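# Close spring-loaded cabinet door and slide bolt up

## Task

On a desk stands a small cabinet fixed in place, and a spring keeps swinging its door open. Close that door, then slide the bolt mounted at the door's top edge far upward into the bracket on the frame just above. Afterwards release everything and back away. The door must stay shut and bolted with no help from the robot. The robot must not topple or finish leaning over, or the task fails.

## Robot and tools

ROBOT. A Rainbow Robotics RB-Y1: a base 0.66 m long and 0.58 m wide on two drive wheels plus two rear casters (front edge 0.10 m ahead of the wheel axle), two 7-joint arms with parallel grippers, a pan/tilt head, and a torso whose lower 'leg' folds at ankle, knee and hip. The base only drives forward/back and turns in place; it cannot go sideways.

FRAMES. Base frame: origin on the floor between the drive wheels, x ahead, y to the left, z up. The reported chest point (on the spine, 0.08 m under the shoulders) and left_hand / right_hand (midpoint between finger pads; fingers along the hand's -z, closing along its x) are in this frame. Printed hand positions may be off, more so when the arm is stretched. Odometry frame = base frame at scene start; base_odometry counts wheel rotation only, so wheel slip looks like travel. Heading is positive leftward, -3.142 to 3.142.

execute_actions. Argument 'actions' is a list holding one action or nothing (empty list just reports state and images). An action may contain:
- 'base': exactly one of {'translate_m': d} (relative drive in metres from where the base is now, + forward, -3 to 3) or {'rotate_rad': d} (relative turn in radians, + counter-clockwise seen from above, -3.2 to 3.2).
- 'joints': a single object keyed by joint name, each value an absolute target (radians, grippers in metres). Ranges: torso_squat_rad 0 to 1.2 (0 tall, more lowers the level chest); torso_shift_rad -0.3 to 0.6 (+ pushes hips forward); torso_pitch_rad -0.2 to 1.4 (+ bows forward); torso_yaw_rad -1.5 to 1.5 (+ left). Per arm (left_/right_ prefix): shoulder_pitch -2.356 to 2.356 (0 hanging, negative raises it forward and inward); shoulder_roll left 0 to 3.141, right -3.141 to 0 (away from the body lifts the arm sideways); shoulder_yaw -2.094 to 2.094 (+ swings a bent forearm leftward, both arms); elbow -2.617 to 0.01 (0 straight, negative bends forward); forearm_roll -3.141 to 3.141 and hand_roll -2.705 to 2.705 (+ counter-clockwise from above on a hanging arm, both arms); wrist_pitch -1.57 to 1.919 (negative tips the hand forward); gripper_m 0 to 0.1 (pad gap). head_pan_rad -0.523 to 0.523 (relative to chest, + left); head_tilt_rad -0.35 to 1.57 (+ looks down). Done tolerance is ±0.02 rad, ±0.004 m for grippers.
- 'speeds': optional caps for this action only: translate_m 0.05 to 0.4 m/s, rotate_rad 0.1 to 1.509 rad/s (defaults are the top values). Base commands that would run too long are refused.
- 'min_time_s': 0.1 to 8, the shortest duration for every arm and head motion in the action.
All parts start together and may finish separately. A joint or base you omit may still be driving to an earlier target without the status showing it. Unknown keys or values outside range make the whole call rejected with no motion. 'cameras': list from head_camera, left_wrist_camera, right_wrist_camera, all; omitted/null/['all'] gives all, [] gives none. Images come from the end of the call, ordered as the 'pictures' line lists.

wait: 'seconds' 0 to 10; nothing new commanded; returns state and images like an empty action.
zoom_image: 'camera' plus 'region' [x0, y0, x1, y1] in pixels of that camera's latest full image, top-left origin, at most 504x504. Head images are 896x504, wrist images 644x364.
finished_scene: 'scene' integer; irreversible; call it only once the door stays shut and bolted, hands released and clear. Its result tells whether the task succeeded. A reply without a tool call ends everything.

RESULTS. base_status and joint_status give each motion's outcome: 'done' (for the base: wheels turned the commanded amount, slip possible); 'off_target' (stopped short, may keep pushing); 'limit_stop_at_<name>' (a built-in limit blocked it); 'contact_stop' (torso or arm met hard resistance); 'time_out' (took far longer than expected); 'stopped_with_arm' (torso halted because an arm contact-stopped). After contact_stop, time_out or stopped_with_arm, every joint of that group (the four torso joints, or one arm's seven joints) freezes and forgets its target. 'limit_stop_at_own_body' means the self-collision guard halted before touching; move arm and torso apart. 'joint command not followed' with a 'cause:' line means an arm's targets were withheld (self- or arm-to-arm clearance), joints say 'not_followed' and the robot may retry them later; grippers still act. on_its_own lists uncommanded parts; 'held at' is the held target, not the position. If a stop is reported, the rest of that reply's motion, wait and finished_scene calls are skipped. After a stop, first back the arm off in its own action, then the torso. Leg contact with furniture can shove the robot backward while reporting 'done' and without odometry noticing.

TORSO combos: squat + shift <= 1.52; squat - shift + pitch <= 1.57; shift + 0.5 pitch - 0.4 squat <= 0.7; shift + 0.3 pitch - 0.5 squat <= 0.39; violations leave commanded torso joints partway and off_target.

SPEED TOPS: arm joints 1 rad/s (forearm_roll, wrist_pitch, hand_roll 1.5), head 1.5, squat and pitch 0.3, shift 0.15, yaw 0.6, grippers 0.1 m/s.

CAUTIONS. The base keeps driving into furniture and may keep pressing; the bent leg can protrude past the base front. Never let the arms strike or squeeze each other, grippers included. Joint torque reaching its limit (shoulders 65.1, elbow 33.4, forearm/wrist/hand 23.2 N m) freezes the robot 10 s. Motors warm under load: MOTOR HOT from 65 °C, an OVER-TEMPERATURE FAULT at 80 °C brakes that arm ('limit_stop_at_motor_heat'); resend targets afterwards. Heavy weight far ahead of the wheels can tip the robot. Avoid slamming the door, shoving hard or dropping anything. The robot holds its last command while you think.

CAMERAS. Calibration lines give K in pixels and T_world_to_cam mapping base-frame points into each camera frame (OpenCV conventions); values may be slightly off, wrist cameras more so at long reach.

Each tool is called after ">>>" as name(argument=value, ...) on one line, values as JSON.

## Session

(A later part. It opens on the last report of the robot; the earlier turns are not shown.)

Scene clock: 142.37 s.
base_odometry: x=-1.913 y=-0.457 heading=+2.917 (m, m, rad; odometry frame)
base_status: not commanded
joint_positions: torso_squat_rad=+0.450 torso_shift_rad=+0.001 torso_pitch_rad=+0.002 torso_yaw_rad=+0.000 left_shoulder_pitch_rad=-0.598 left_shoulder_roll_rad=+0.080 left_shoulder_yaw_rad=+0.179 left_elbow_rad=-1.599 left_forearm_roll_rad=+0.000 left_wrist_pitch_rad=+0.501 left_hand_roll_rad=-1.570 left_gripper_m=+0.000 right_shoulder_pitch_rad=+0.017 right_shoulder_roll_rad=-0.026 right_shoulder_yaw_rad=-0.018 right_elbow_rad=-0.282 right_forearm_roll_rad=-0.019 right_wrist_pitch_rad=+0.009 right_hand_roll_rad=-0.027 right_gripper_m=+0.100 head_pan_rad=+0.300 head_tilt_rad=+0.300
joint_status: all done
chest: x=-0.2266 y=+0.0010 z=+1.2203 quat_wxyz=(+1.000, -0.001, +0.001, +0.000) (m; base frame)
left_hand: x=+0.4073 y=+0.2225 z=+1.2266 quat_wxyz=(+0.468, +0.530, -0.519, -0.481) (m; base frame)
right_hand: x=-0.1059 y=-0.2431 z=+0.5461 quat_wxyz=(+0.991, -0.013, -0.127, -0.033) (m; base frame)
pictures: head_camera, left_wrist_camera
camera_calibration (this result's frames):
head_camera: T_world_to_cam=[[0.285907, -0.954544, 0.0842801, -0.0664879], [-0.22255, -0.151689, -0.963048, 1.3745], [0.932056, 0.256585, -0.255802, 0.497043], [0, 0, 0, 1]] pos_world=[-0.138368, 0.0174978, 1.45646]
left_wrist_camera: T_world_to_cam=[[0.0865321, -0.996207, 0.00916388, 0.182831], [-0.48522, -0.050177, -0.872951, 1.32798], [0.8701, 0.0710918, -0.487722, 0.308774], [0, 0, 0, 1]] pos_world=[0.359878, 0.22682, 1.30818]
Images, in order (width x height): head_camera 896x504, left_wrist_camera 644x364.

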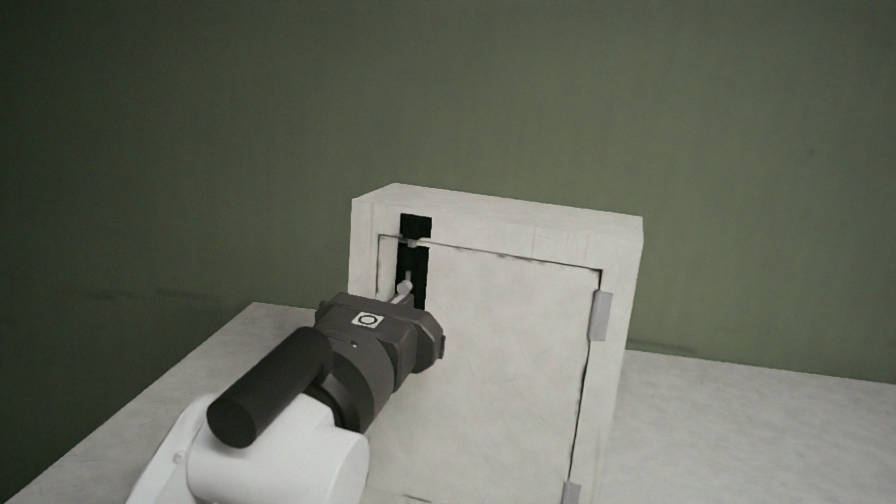

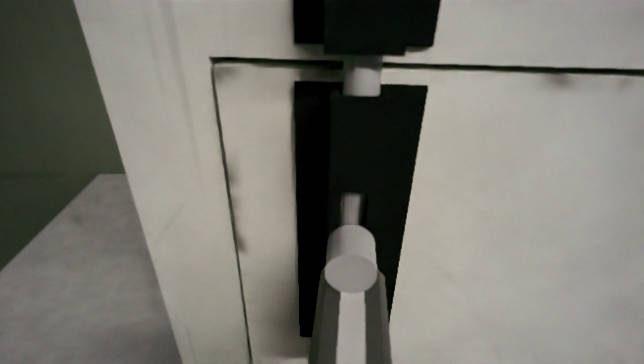

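About 11 mm more.

>>> execute_actions(actions=[{"joints":{"torso_squat_rad":0.41}}], cameras=["left_wrist_camera"])

>>> execute_actions(actions=[{"base":{"translate_m":-0.25},"joints":{"torso_squat_rad":0.44}}], cameras=["head_camera","left_wrist_camera"])

Scene clock: 145.20 s.
base_odometry: x=-1.913 y=-0.457 heading=+2.917 (m, m, rad; odometry frame)
base_status: not commanded
joint_positions: torso_squat_rad=+0.410 torso_shift_rad=+0.001 torso_pitch_rad=+0.002 torso_yaw_rad=+0.000 left_shoulder_pitch_rad=-0.598 left_shoulder_roll_rad=+0.080 left_shoulder_yaw_rad=+0.179 left_elbow_rad=-1.599 left_forearm_roll_rad=+0.000 left_wrist_pitch_rad=+0.501 left_hand_roll_rad=-1.570 left_gripper_m=+0.000 right_shoulder_pitch_rad=+0.017 right_shoulder_roll_rad=-0.026 right_shoulder_yaw_rad=-0.018 right_elbow_rad=-0.282 right_forearm_roll_rad=-0.019 right_wrist_pitch_rad=+0.009 right_hand_roll_rad=-0.027 right_gripper_m=+0.100 head_pan_rad=+0.300 head_tilt_rad=+0.300
joint_status: all done
chest: x=-0.2266 y=+0.0010 z=+1.2319 quat_wxyz=(+1.000, -0.001, +0.001, +0.000) (m; base frame)
left_hand: x=+0.4073 y=+0.2225 z=+1.2383 quat_wxyz=(+0.468, +0.530, -0.519, -0.481) (m; base frame)
right_hand: x=-0.1058 y=-0.2431 z=+0.5578 quat_wxyz=(+0.991, -0.013, -0.127, -0.033) (m; base frame)
pictures: left_wrist_camera
camera_calibration (this result's frames):
left_wrist_camera: T_world_to_cam=[[0.0865191, -0.996208, 0.00916722, 0.182724], [-0.485185, -0.0501708, -0.872971, 1.33821], [0.87012, 0.0710809, -0.487686, 0.314417], [0, 0, 0, 1]] pos_world=[0.359889, 0.226821, 1.31988]
Images, in order (width x height): left_wrist_camera 644x364.

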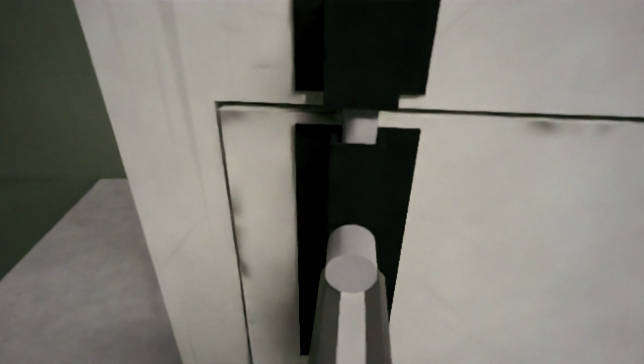

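Scene clock: 147.33 s.
base_odometry: x=-1.669 y=-0.513 heading=+2.916 (m, m, rad; odometry frame)
base_status: done
joint_positions: torso_squat_rad=+0.440 torso_shift_rad=+0.001 torso_pitch_rad=+0.002 torso_yaw_rad=+0.000 left_shoulder_pitch_rad=-0.600 left_shoulder_roll_rad=+0.080 left_shoulder_yaw_rad=+0.179 left_elbow_rad=-1.600 left_forearm_roll_rad=+0.000 left_wrist_pitch_rad=+0.500 left_hand_roll_rad=-1.570 left_gripper_m=+0.000 right_shoulder_pitch_rad=+0.017 right_shoulder_roll_rad=-0.026 right_shoulder_yaw_rad=-0.018 right_elbow_rad=-0.282 right_forearm_roll_rad=-0.019 right_wrist_pitch_rad=+0.009 right_hand_roll_rad=-0.027 right_gripper_m=+0.100 head_pan_rad=+0.300 head_tilt_rad=+0.300
joint_status: all done
chest: x=-0.2268 y=+0.0010 z=+1.2232 quat_wxyz=(+1.000, -0.001, +0.001, +0.000) (m; base frame)
left_hand: x=+0.4071 y=+0.2222 z=+1.2315 quat_wxyz=(+0.467, +0.531, -0.520, -0.480) (m; base frame)
right_hand: x=-0.1058 y=-0.2431 z=+0.5492 quat_wxyz=(+0.991, -0.013, -0.127, -0.033) (m; base frame)
pictures: head_camera, left_wrist_camera
camera_calibration (this result's frames):
head_camera: T_world_to_cam=[[0.285854, -0.954556, 0.0843271, -0.066787], [-0.222157, -0.151614, -0.963151, 1.37756], [0.932166, 0.256587, -0.2554, 0.49751], [0, 0, 0, 1]] pos_world=[-0.138637, 0.017451, 1.45949]
left_wrist_camera: T_world_to_cam=[[0.0859838, -0.996254, 0.00917895, 0.18269], [-0.482047, -0.0496635, -0.874737, 1.33297], [0.871916, 0.0707885, -0.484512, 0.30675], [0, 0, 0, 1]] pos_world=[0.359387, 0.226491, 1.31295]
Images, in order (width x height): head_camera 896x504, left_wrist_camera 644x364.

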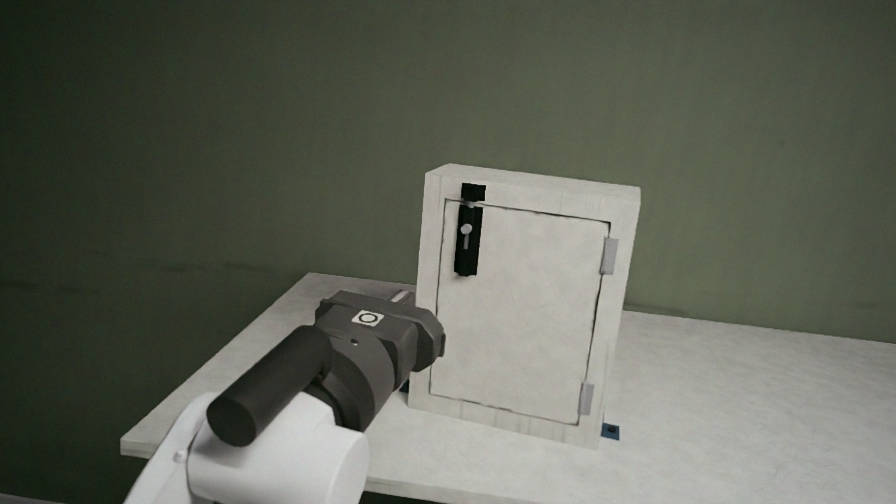

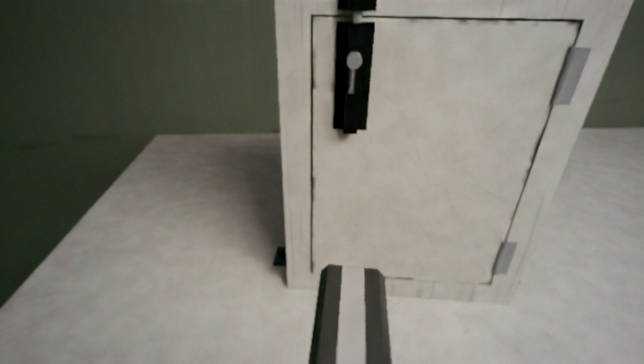

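>>> finished_scene(scene=1)

The scene is finished: the task was done.


## Next scene

The same job, from a new start.

>>> execute_actions(actions=[], cameras=["head_camera"])

Scene clock: 0.00 s.
base_odometry: x=+0.000 y=+0.000 heading=+0.000 (m, m, rad; odometry frame)
base_status: not commanded
joint_positions: torso_squat_rad=+0.350 torso_shift_rad=+0.001 torso_pitch_rad=+0.002 torso_yaw_rad=+0.000 left_shoulder_pitch_rad=+0.040 left_shoulder_roll_rad=+0.060 left_shoulder_yaw_rad=-0.041 left_elbow_rad=-0.292 left_forearm_roll_rad=+0.033 left_wrist_pitch_rad=-0.007 left_hand_roll_rad=+0.048 left_gripper_m=+0.100 right_shoulder_pitch_rad=-0.041 right_shoulder_roll_rad=-0.029 right_shoulder_yaw_rad=+0.038 right_elbow_rad=-0.253 right_forearm_roll_rad=+0.046 right_wrist_pitch_rad=-0.025 right_hand_roll_rad=-0.010 right_gripper_m=+0.100 head_pan_rad=+0.000 head_tilt_rad=+0.400
joint_status: not commanded
chest: x=-0.2267 y=+0.0010 z=+1.2475 quat_wxyz=(+1.000, -0.001, +0.001, +0.000) (m; base frame)
left_hand: x=-0.1138 y=+0.2605 z=+0.5727 quat_wxyz=(+0.991, +0.021, -0.130, +0.022) (m; base frame)
right_hand: x=-0.0710 y=-0.2352 z=+0.5799 quat_wxyz=(+0.987, -0.014, -0.156, +0.046) (m; base frame)
pictures: head_camera
camera_calibration (this result's frames):
head_camera: T_world_to_cam=[[-0.00100611, -0.996358, 0.0852681, -0.128819], [-0.351759, -0.0794661, -0.932712, 1.33032], [0.93609, -0.0309322, -0.350397, 0.642302], [0, 0, 0, 1]] pos_world=[-0.133431, -0.0027665, 1.47685]
Images, in order (width x height): head_camera 896x504.

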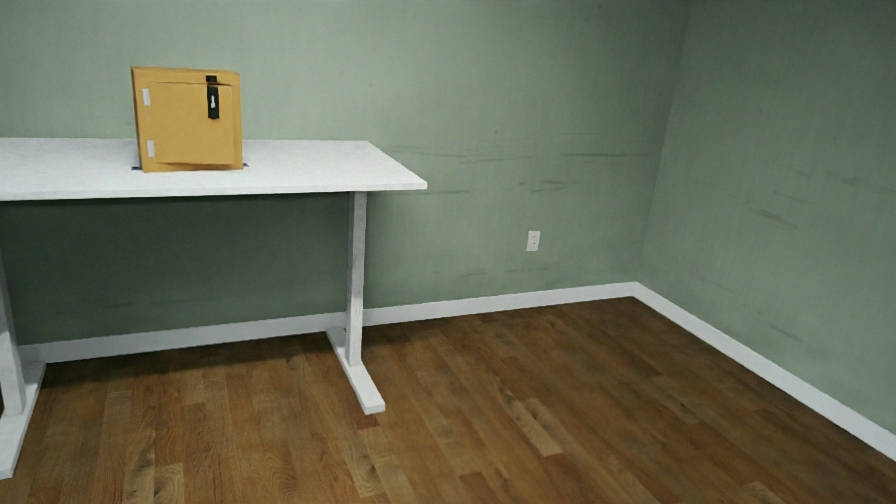

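>>> execute_actions(actions=[{"base":{"rotate_rad":0.468}}], cameras=[])

>>> execute_actions(actions=[{"base":{"translate_m":1.2},"min_time_s":3,"joints":{"torso_squat_rad":0.7,"head_tilt_rad":0.3,"head_pan_rad":-0.25,"right_shoulder_pitch_rad":-0.6,"right_shoulder_roll_rad":-0.08,"right_shoulder_yaw_rad":-0.18,"right_elbow_rad":-1.6,"right_forearm_roll_rad":0,"right_wrist_pitch_rad":0.5,"right_hand_roll_rad":1.57,"right_gripper_m":0}}], cameras=["head_camera","right_wrist_camera"])

Scene clock: 10.73 s.
base_odometry: x=+0.000 y=+0.000 heading=+0.468 (m, m, rad; odometry frame)
base_status: done
joint_positions: torso_squat_rad=+0.350 torso_shift_rad=+0.001 torso_pitch_rad=+0.002 torso_yaw_rad=+0.000 left_shoulder_pitch_rad=+0.040 left_shoulder_roll_rad=+0.060 left_shoulder_yaw_rad=-0.041 left_elbow_rad=-0.292 left_forearm_roll_rad=+0.033 left_wrist_pitch_rad=-0.007 left_hand_roll_rad=+0.048 left_gripper_m=+0.100 right_shoulder_pitch_rad=-0.041 right_shoulder_roll_rad=-0.029 right_shoulder_yaw_rad=+0.038 right_elbow_rad=-0.253 right_forearm_roll_rad=+0.046 right_wrist_pitch_rad=-0.025 right_hand_roll_rad=-0.010 right_gripper_m=+0.100 head_pan_rad=+0.000 head_tilt_rad=+0.400
joint_status: not commanded
chest: x=-0.2267 y=+0.0009 z=+1.2475 quat_wxyz=(+1.000, -0.001, +0.001, +0.000) (m; base frame)
left_hand: x=-0.1138 y=+0.2605 z=+0.5727 quat_wxyz=(+0.991, +0.021, -0.130, +0.022) (m; base frame)
right_hand: x=-0.0710 y=-0.2352 z=+0.5799 quat_wxyz=(+0.987, -0.014, -0.156, +0.046) (m; base frame)
pictures: none
No camera images: the call's "cameras" was empty. Leave "cameras" out to get every camera's image.

Scene clock: 15.27 s.
base_odometry: x=+1.071 y=+0.541 heading=+0.468 (m, m, rad; odometry frame)
base_status: done
joint_positions: torso_squat_rad=+0.700 torso_shift_rad=+0.001 torso_pitch_rad=+0.002 torso_yaw_rad=+0.000 left_shoulder_pitch_rad=+0.040 left_shoulder_roll_rad=+0.060 left_shoulder_yaw_rad=-0.041 left_elbow_rad=-0.292 left_forearm_roll_rad=+0.033 left_wrist_pitch_rad=-0.007 left_hand_roll_rad=+0.048 left_gripper_m=+0.100 right_shoulder_pitch_rad=-0.600 right_shoulder_roll_rad=-0.080 right_shoulder_yaw_rad=-0.180 right_elbow_rad=-1.600 right_forearm_roll_rad=+0.000 right_wrist_pitch_rad=+0.500 right_hand_roll_rad=+1.570 right_gripper_m=+0.001 head_pan_rad=-0.250 head_tilt_rad=+0.300
joint_status: all done
chest: x=-0.2268 y=+0.0008 z=+1.1253 quat_wxyz=(+1.000, -0.001, +0.001, +0.000) (m; base frame)
left_hand: x=-0.1139 y=+0.2604 z=+0.4505 quat_wxyz=(+0.991, +0.021, -0.130, +0.022) (m; base frame)
right_hand: x=+0.4069 y=-0.2211 z=+1.1338 quat_wxyz=(+0.467, -0.531, -0.518, +0.481) (m; base frame)
pictures: head_camera, right_wrist_camera
camera_calibration (this result's frames):
head_camera: T_world_to_cam=[[-0.255253, -0.963118, 0.0851439, -0.170388], [-0.26825, -0.0140614, -0.963247, 1.27376], [0.928917, -0.268712, -0.254767, 0.47162], [0, 0, 0, 1]] pos_world=[-0.139902, -0.0194625, 1.36161]
right_wrist_camera: T_world_to_cam=[[-0.0448067, -0.996918, 0.0643975, -0.272639], [-0.578631, -0.0266495, -0.815154, 1.18266], [0.814358, -0.0737868, -0.575653, 0.386899], [0, 0, 0, 1]] pos_world=[0.35703, -0.211734, 1.20432]
Images, in order (width x height): head_camera 896x504, right_wrist_camera 644x364.

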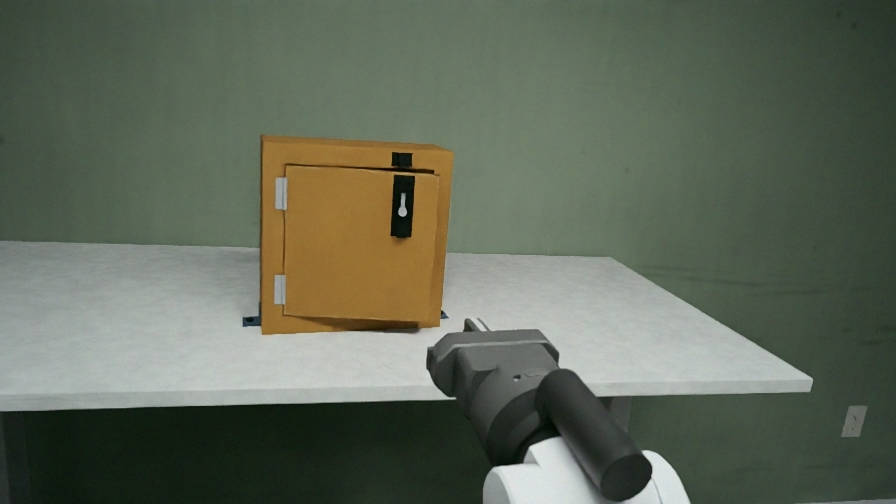

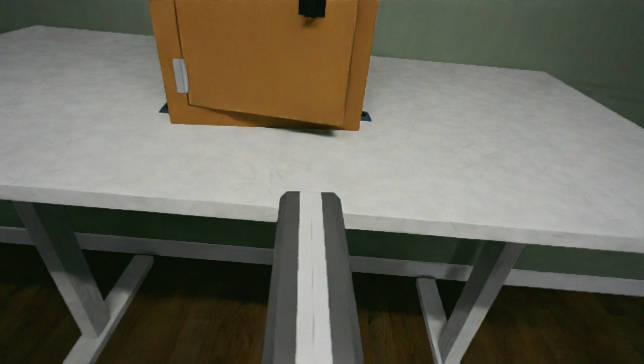

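>>> execute_actions(actions=[{"base":{"translate_m":0.32},"joints":{"torso_squat_rad":0.675}}], cameras=["head_camera","right_wrist_camera"])

Scene clock: 19.83 s.
base_odometry: x=+1.356 y=+0.686 heading=+0.469 (m, m, rad; odometry frame)
base_status: done
joint_positions: torso_squat_rad=+0.675 torso_shift_rad=+0.001 torso_pitch_rad=+0.002 torso_yaw_rad=+0.000 left_shoulder_pitch_rad=+0.040 left_shoulder_roll_rad=+0.060 left_shoulder_yaw_rad=-0.041 left_elbow_rad=-0.292 left_forearm_roll_rad=+0.033 left_wrist_pitch_rad=-0.007 left_hand_roll_rad=+0.048 left_gripper_m=+0.100 right_shoulder_pitch_rad=-0.600 right_shoulder_roll_rad=-0.080 right_shoulder_yaw_rad=-0.180 right_elbow_rad=-1.600 right_forearm_roll_rad=+0.000 right_wrist_pitch_rad=+0.500 right_hand_roll_rad=+1.570 right_gripper_m=+0.001 head_pan_rad=-0.250 head_tilt_rad=+0.300
joint_status: all done
chest: x=-0.2268 y=+0.0008 z=+1.1364 quat_wxyz=(+1.000, -0.001, +0.001, +0.000) (m; base frame)
left_hand: x=-0.1139 y=+0.2604 z=+0.4616 quat_wxyz=(+0.991, +0.021, -0.130, +0.022) (m; base frame)
right_hand: x=+0.4069 y=-0.2211 z=+1.1449 quat_wxyz=(+0.467, -0.531, -0.518, +0.481) (m; base frame)
pictures: head_camera, right_wrist_camera
camera_calibration (this result's frames):
head_camera: T_world_to_cam=[[-0.255256, -0.963117, 0.0851514, -0.171328], [-0.268256, -0.0140664, -0.963245, 1.28446], [0.928915, -0.268717, -0.254772, 0.474424], [0, 0, 0, 1]] pos_world=[-0.139866, -0.0194549, 1.37271]
right_wrist_camera: T_world_to_cam=[[-0.0448002, -0.996918, 0.0644038, -0.273353], [-0.5786, -0.0266613, -0.815176, 1.19176], [0.81438, -0.0737841, -0.575622, 0.393238], [0, 0, 0, 1]] pos_world=[0.357061, -0.211722, 1.21546]
Images, in order (width x height): head_camera 896x504, right_wrist_camera 644x364.

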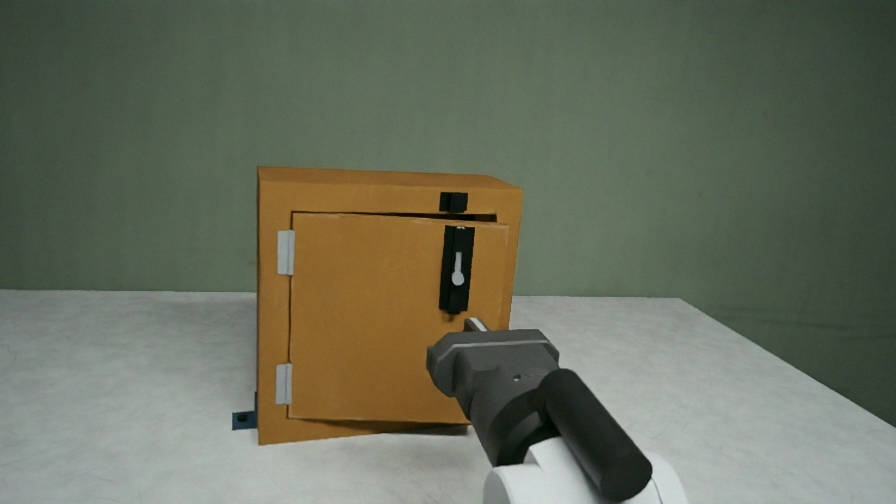

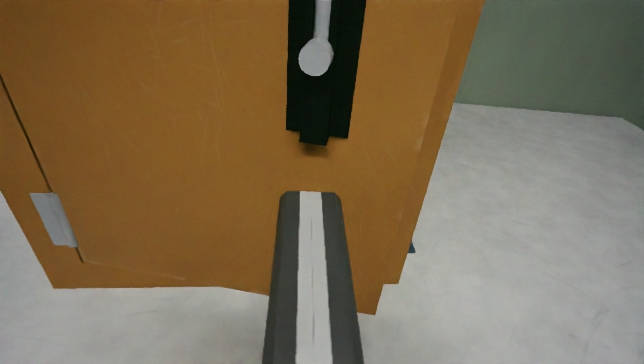

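>>> execute_actions(actions=[{"base":{"translate_m":0.085},"speeds":{"translate_m":0.06},"joints":{"torso_squat_rad":0.66,"right_shoulder_yaw_rad":-0.19}}], cameras=["head_camera","right_wrist_camera"])

>>> zoom_image(camera="head_camera", region=[380, 170, 580, 360])

Scene clock: 24.67 s.
base_odometry: x=+1.432 y=+0.724 heading=+0.469 (m, m, rad; odometry frame)
base_status: done
joint_positions: torso_squat_rad=+0.660 torso_shift_rad=+0.001 torso_pitch_rad=+0.002 torso_yaw_rad=+0.000 left_shoulder_pitch_rad=+0.040 left_shoulder_roll_rad=+0.060 left_shoulder_yaw_rad=-0.041 left_elbow_rad=-0.292 left_forearm_roll_rad=+0.033 left_wrist_pitch_rad=-0.007 left_hand_roll_rad=+0.048 left_gripper_m=+0.100 right_shoulder_pitch_rad=-0.600 right_shoulder_roll_rad=-0.080 right_shoulder_yaw_rad=-0.190 right_elbow_rad=-1.600 right_forearm_roll_rad=+0.000 right_wrist_pitch_rad=+0.500 right_hand_roll_rad=+1.570 right_gripper_m=+0.001 head_pan_rad=-0.250 head_tilt_rad=+0.300
joint_status: all done
chest: x=-0.2268 y=+0.0009 z=+1.1429 quat_wxyz=(+1.000, -0.001, +0.001, +0.000) (m; base frame)
left_hand: x=-0.1139 y=+0.2605 z=+0.4681 quat_wxyz=(+0.991, +0.021, -0.130, +0.022) (m; base frame)
right_hand: x=+0.4069 y=-0.2260 z=+1.1516 quat_wxyz=(+0.470, -0.532, -0.518, +0.477) (m; base frame)
pictures: head_camera, right_wrist_camera
camera_calibration (this result's frames):
head_camera: T_world_to_cam=[[-0.255264, -0.963113, 0.0851679, -0.17188], [-0.268219, -0.0140914, -0.963255, 1.29074], [0.928923, -0.268728, -0.254728, 0.476046], [0, 0, 0, 1]] pos_world=[-0.139883, -0.0194247, 1.37921]
right_wrist_camera: T_world_to_cam=[[-0.0532255, -0.996834, 0.0590662, -0.269112], [-0.578496, -0.0174329, -0.815499, 1.19949], [0.813947, -0.0775749, -0.575737, 0.396208], [0, 0, 0, 1]] pos_world=[0.357086, -0.216613, 1.22219]
Images, in order (width x height): head_camera 896x504, right_wrist_camera 644x364.

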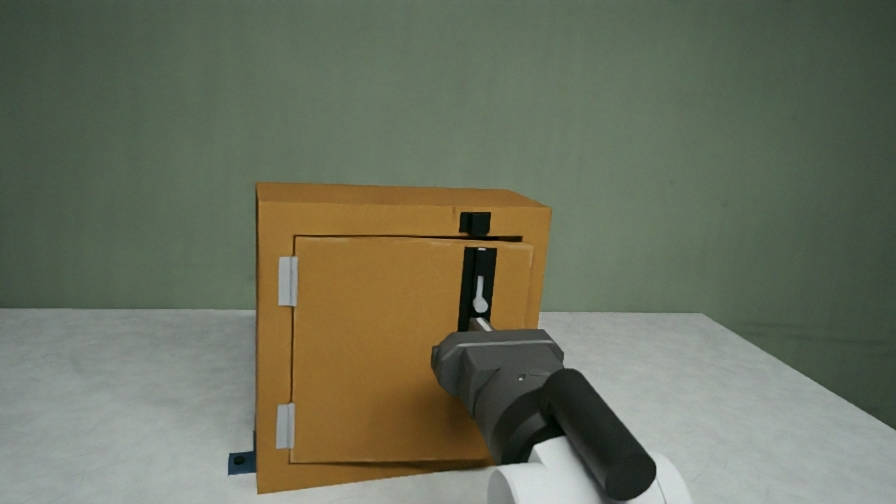

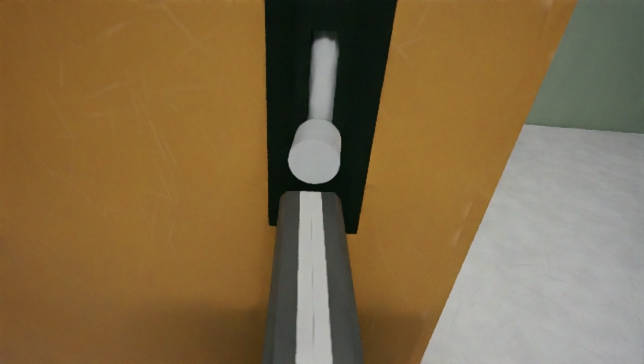

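Region (380, 170, 580, 360) of head_camera's 896x504 image, scaled by 2.520, with more detail than that image has; it fills the top 479 rows of this view, and the rest is white.

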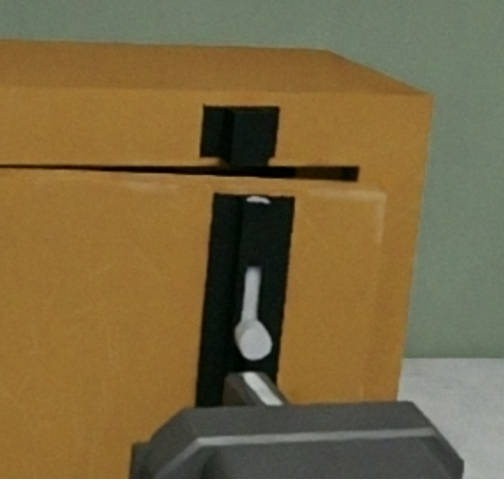

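>>> execute_actions(actions=[{"base":{"translate_m":0.02},"speeds":{"translate_m":0.05},"joints":{"right_shoulder_yaw_rad":-0.198}}], cameras=["head_camera","right_wrist_camera"])

>>> zoom_image(camera="head_camera", region=[380, 170, 580, 360])

Scene clock: 29.50 s.
base_odometry: x=+1.450 y=+0.733 heading=+0.469 (m, m, rad; odometry frame)
base_status: done
joint_positions: torso_squat_rad=+0.660 torso_shift_rad=+0.001 torso_pitch_rad=+0.002 torso_yaw_rad=+0.000 left_shoulder_pitch_rad=+0.040 left_shoulder_roll_rad=+0.060 left_shoulder_yaw_rad=-0.041 left_elbow_rad=-0.292 left_forearm_roll_rad=+0.033 left_wrist_pitch_rad=-0.007 left_hand_roll_rad=+0.048 left_gripper_m=+0.100 right_shoulder_pitch_rad=-0.600 right_shoulder_roll_rad=-0.080 right_shoulder_yaw_rad=-0.198 right_elbow_rad=-1.600 right_forearm_roll_rad=+0.000 right_wrist_pitch_rad=+0.500 right_hand_roll_rad=+1.570 right_gripper_m=+0.001 head_pan_rad=-0.250 head_tilt_rad=+0.300
joint_status: all done
chest: x=-0.2268 y=+0.0009 z=+1.1429 quat_wxyz=(+1.000, -0.001, +0.001, +0.000) (m; base frame)
left_hand: x=-0.1139 y=+0.2605 z=+0.4681 quat_wxyz=(+0.991, +0.021, -0.130, +0.022) (m; base frame)
right_hand: x=+0.4068 y=-0.2300 z=+1.1517 quat_wxyz=(+0.473, -0.533, -0.517, +0.475) (m; base frame)
pictures: head_camera, right_wrist_camera
camera_calibration (this result's frames):
head_camera: T_world_to_cam=[[-0.255269, -0.963111, 0.0851715, -0.171884], [-0.268213, -0.0140957, -0.963257, 1.29074], [0.928924, -0.268733, -0.25472, 0.47604], [0, 0, 0, 1]] pos_world=[-0.139888, -0.0194219, 1.37921]
right_wrist_camera: T_world_to_cam=[[-0.059958, -0.996696, 0.0547858, -0.265372], [-0.578415, -0.0100403, -0.815681, 1.20135], [0.813536, -0.0805956, -0.575902, 0.39566], [0, 0, 0, 1]] pos_world=[0.357084, -0.220545, 1.22232]
Images, in order (width x height): head_camera 896x504, right_wrist_camera 644x364.

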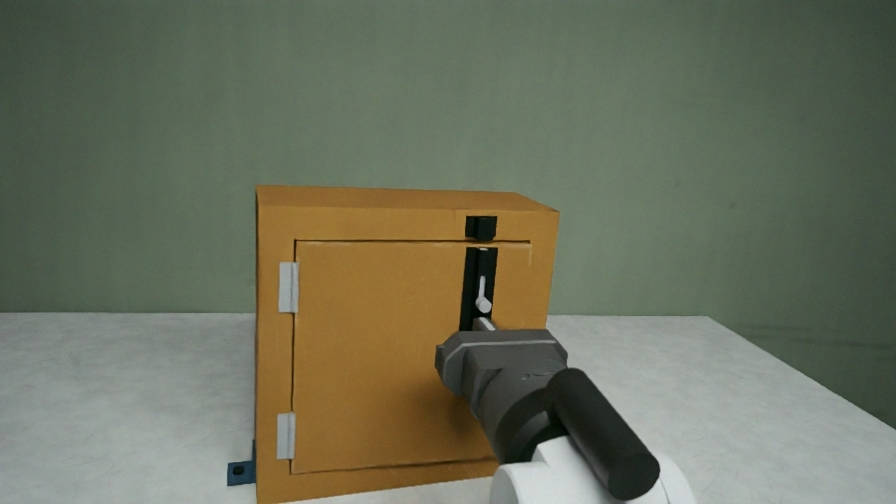

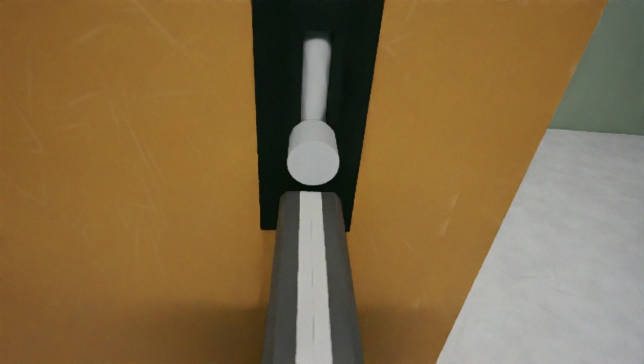

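Region (380, 170, 580, 360) of head_camera's 896x504 image, scaled by 2.520, with more detail than that image has; it fills the top 479 rows of this view, and the rest is white.

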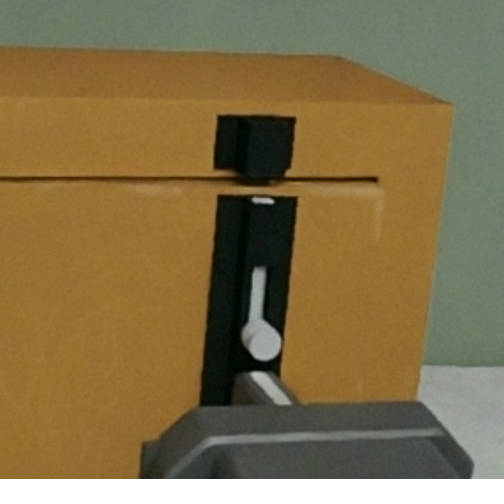

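>>> execute_actions(actions=[{"base":{"translate_m":0.008},"speeds":{"translate_m":0.05},"joints":{"torso_squat_rad":0.636}}], cameras=["head_camera","right_wrist_camera"])

>>> zoom_image(camera="head_camera", region=[380, 170, 580, 360])

Scene clock: 33.03 s.
base_odometry: x=+1.457 y=+0.737 heading=+0.469 (m, m, rad; odometry frame)
base_status: done
joint_positions: torso_squat_rad=+0.636 torso_shift_rad=+0.001 torso_pitch_rad=+0.002 torso_yaw_rad=+0.000 left_shoulder_pitch_rad=+0.040 left_shoulder_roll_rad=+0.060 left_shoulder_yaw_rad=-0.041 left_elbow_rad=-0.292 left_forearm_roll_rad=+0.033 left_wrist_pitch_rad=-0.007 left_hand_roll_rad=+0.048 left_gripper_m=+0.100 right_shoulder_pitch_rad=-0.599 right_shoulder_roll_rad=-0.080 right_shoulder_yaw_rad=-0.198 right_elbow_rad=-1.600 right_forearm_roll_rad=+0.000 right_wrist_pitch_rad=+0.500 right_hand_roll_rad=+1.570 right_gripper_m=+0.001 head_pan_rad=-0.250 head_tilt_rad=+0.300
joint_status: all done
chest: x=-0.2269 y=+0.0009 z=+1.1531 quat_wxyz=(+1.000, -0.001, +0.001, +0.000) (m; base frame)
left_hand: x=-0.1139 y=+0.2605 z=+0.4782 quat_wxyz=(+0.991, +0.021, -0.130, +0.022) (m; base frame)
right_hand: x=+0.4067 y=-0.2301 z=+1.1614 quat_wxyz=(+0.473, -0.533, -0.517, +0.475) (m; base frame)
pictures: head_camera, right_wrist_camera
camera_calibration (this result's frames):
head_camera: T_world_to_cam=[[-0.25531, -0.963105, 0.0851249, -0.172729], [-0.268059, -0.0140822, -0.963299, 1.30055], [0.928957, -0.268758, -0.254574, 0.478574], [0, 0, 0, 1]] pos_world=[-0.140048, -0.0194206, 1.38936]
right_wrist_camera: T_world_to_cam=[[-0.0601851, -0.996681, 0.054821, -0.266027], [-0.579186, -0.00986084, -0.815136, 1.20887], [0.81297, -0.0808106, -0.57667, 0.402408], [0, 0, 0, 1]] pos_world=[0.357003, -0.220705, 1.23203]
Images, in order (width x height): head_camera 896x504, right_wrist_camera 644x364.

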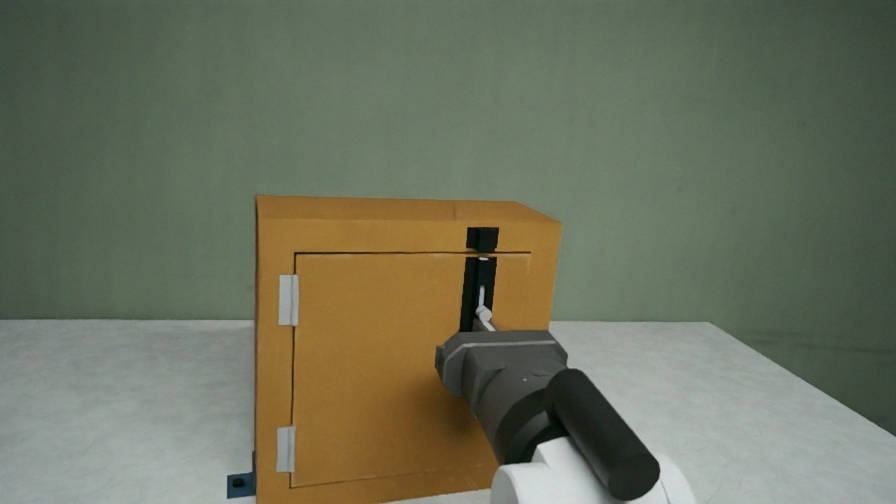

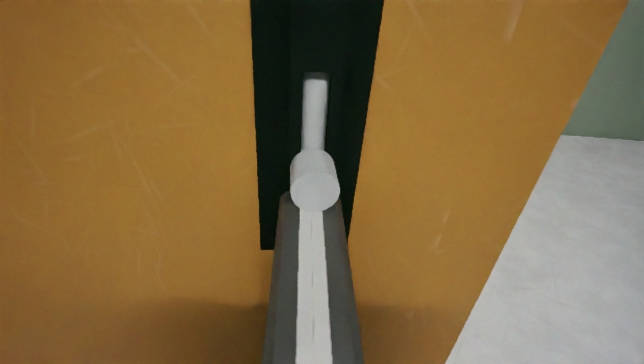

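Region (380, 170, 580, 360) of head_camera's 896x504 image, scaled by 2.520, with more detail than that image has; it fills the top 479 rows of this view, and the rest is white.

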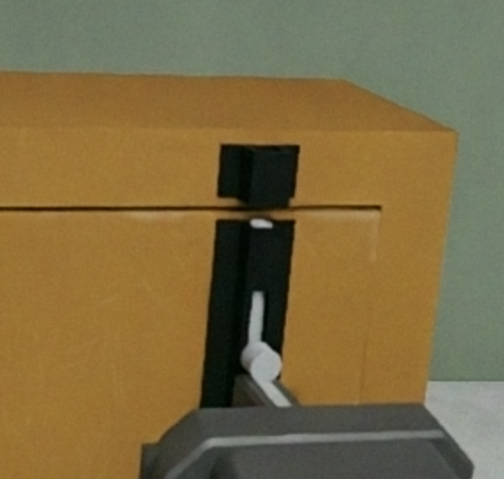

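>>> execute_actions(actions=[{"joints":{"torso_squat_rad":0.565}}], cameras=["right_wrist_camera"])

Scene clock: 36.70 s.
base_odometry: x=+1.457 y=+0.737 heading=+0.469 (m, m, rad; odometry frame)
base_status: not commanded
joint_positions: torso_squat_rad=+0.565 torso_shift_rad=+0.001 torso_pitch_rad=+0.002 torso_yaw_rad=+0.000 left_shoulder_pitch_rad=+0.040 left_shoulder_roll_rad=+0.060 left_shoulder_yaw_rad=-0.041 left_elbow_rad=-0.292 left_forearm_roll_rad=+0.033 left_wrist_pitch_rad=-0.007 left_hand_roll_rad=+0.048 left_gripper_m=+0.100 right_shoulder_pitch_rad=-0.597 right_shoulder_roll_rad=-0.079 right_shoulder_yaw_rad=-0.198 right_elbow_rad=-1.598 right_forearm_roll_rad=+0.000 right_wrist_pitch_rad=+0.501 right_hand_roll_rad=+1.570 right_gripper_m=+0.001 head_pan_rad=-0.250 head_tilt_rad=+0.300
joint_status: all done
chest: x=-0.2265 y=+0.0008 z=+1.1812 quat_wxyz=(+1.000, -0.001, +0.001, +0.000) (m; base frame)
left_hand: x=-0.1140 y=+0.2605 z=+0.5063 quat_wxyz=(+0.991, +0.021, -0.129, +0.022) (m; base frame)
right_hand: x=+0.4072 y=-0.2305 z=+1.1870 quat_wxyz=(+0.474, -0.532, -0.515, +0.476) (m; base frame)
pictures: right_wrist_camera
camera_calibration (this result's frames):
right_wrist_camera: T_world_to_cam=[[-0.0604592, -0.996674, 0.0546325, -0.267432], [-0.583131, -0.00915417, -0.812326, 1.22846], [0.810125, -0.0809706, -0.580639, 0.422495], [0, 0, 0, 1]] pos_world=[0.357913, -0.221087, 1.25784]
Images, in order (width x height): right_wrist_camera 644x364.

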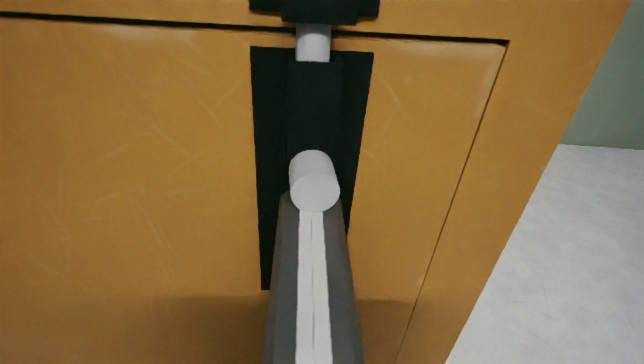

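>>> execute_actions(actions=[{"base":{"translate_m":-0.25},"joints":{"torso_squat_rad":0.59}}], cameras=["head_camera"])

Scene clock: 42.97 s.
base_odometry: x=+1.234 y=+0.624 heading=+0.470 (m, m, rad; odometry frame)
base_status: done
joint_positions: torso_squat_rad=+0.590 torso_shift_rad=+0.001 torso_pitch_rad=+0.002 torso_yaw_rad=+0.000 left_shoulder_pitch_rad=+0.040 left_shoulder_roll_rad=+0.060 left_shoulder_yaw_rad=-0.041 left_elbow_rad=-0.292 left_forearm_roll_rad=+0.033 left_wrist_pitch_rad=-0.007 left_hand_roll_rad=+0.048 left_gripper_m=+0.100 right_shoulder_pitch_rad=-0.599 right_shoulder_roll_rad=-0.080 right_shoulder_yaw_rad=-0.198 right_elbow_rad=-1.600 right_forearm_roll_rad=+0.000 right_wrist_pitch_rad=+0.500 right_hand_roll_rad=+1.570 right_gripper_m=+0.001 head_pan_rad=-0.250 head_tilt_rad=+0.300
joint_status: all done
chest: x=-0.2268 y=+0.0009 z=+1.1716 quat_wxyz=(+1.000, -0.001, +0.001, +0.000) (m; base frame)
left_hand: x=-0.1140 y=+0.2605 z=+0.4968 quat_wxyz=(+0.991, +0.021, -0.130, +0.022) (m; base frame)
right_hand: x=+0.4068 y=-0.2300 z=+1.1802 quat_wxyz=(+0.473, -0.533, -0.517, +0.475) (m; base frame)
pictures: head_camera
camera_calibration (this result's frames):
head_camera: T_world_to_cam=[[-0.255294, -0.963111, 0.0851017, -0.17426], [-0.268128, -0.0140435, -0.963281, 1.31839], [0.928942, -0.268738, -0.254652, 0.483274], [0, 0, 0, 1]] pos_world=[-0.139922, -0.0194425, 1.40788]
Images, in order (width x height): head_camera 896x504.

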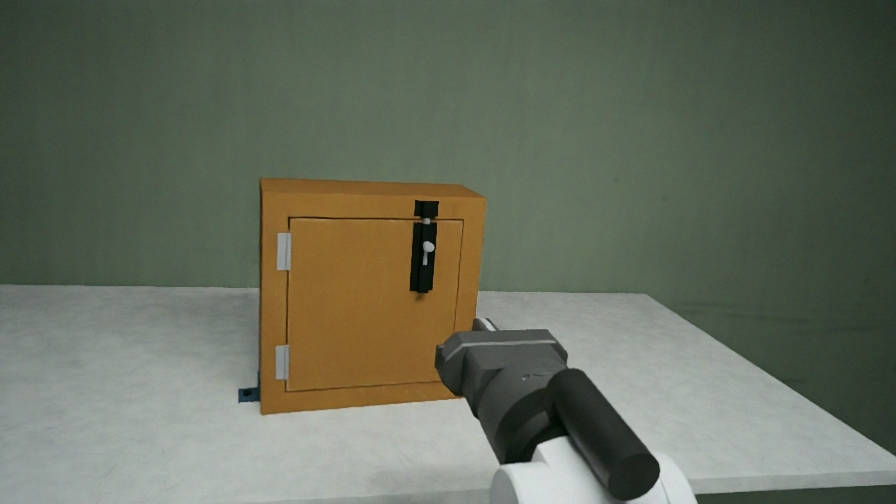

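>>> finished_scene(scene=2)

The scene is finished: the task was done.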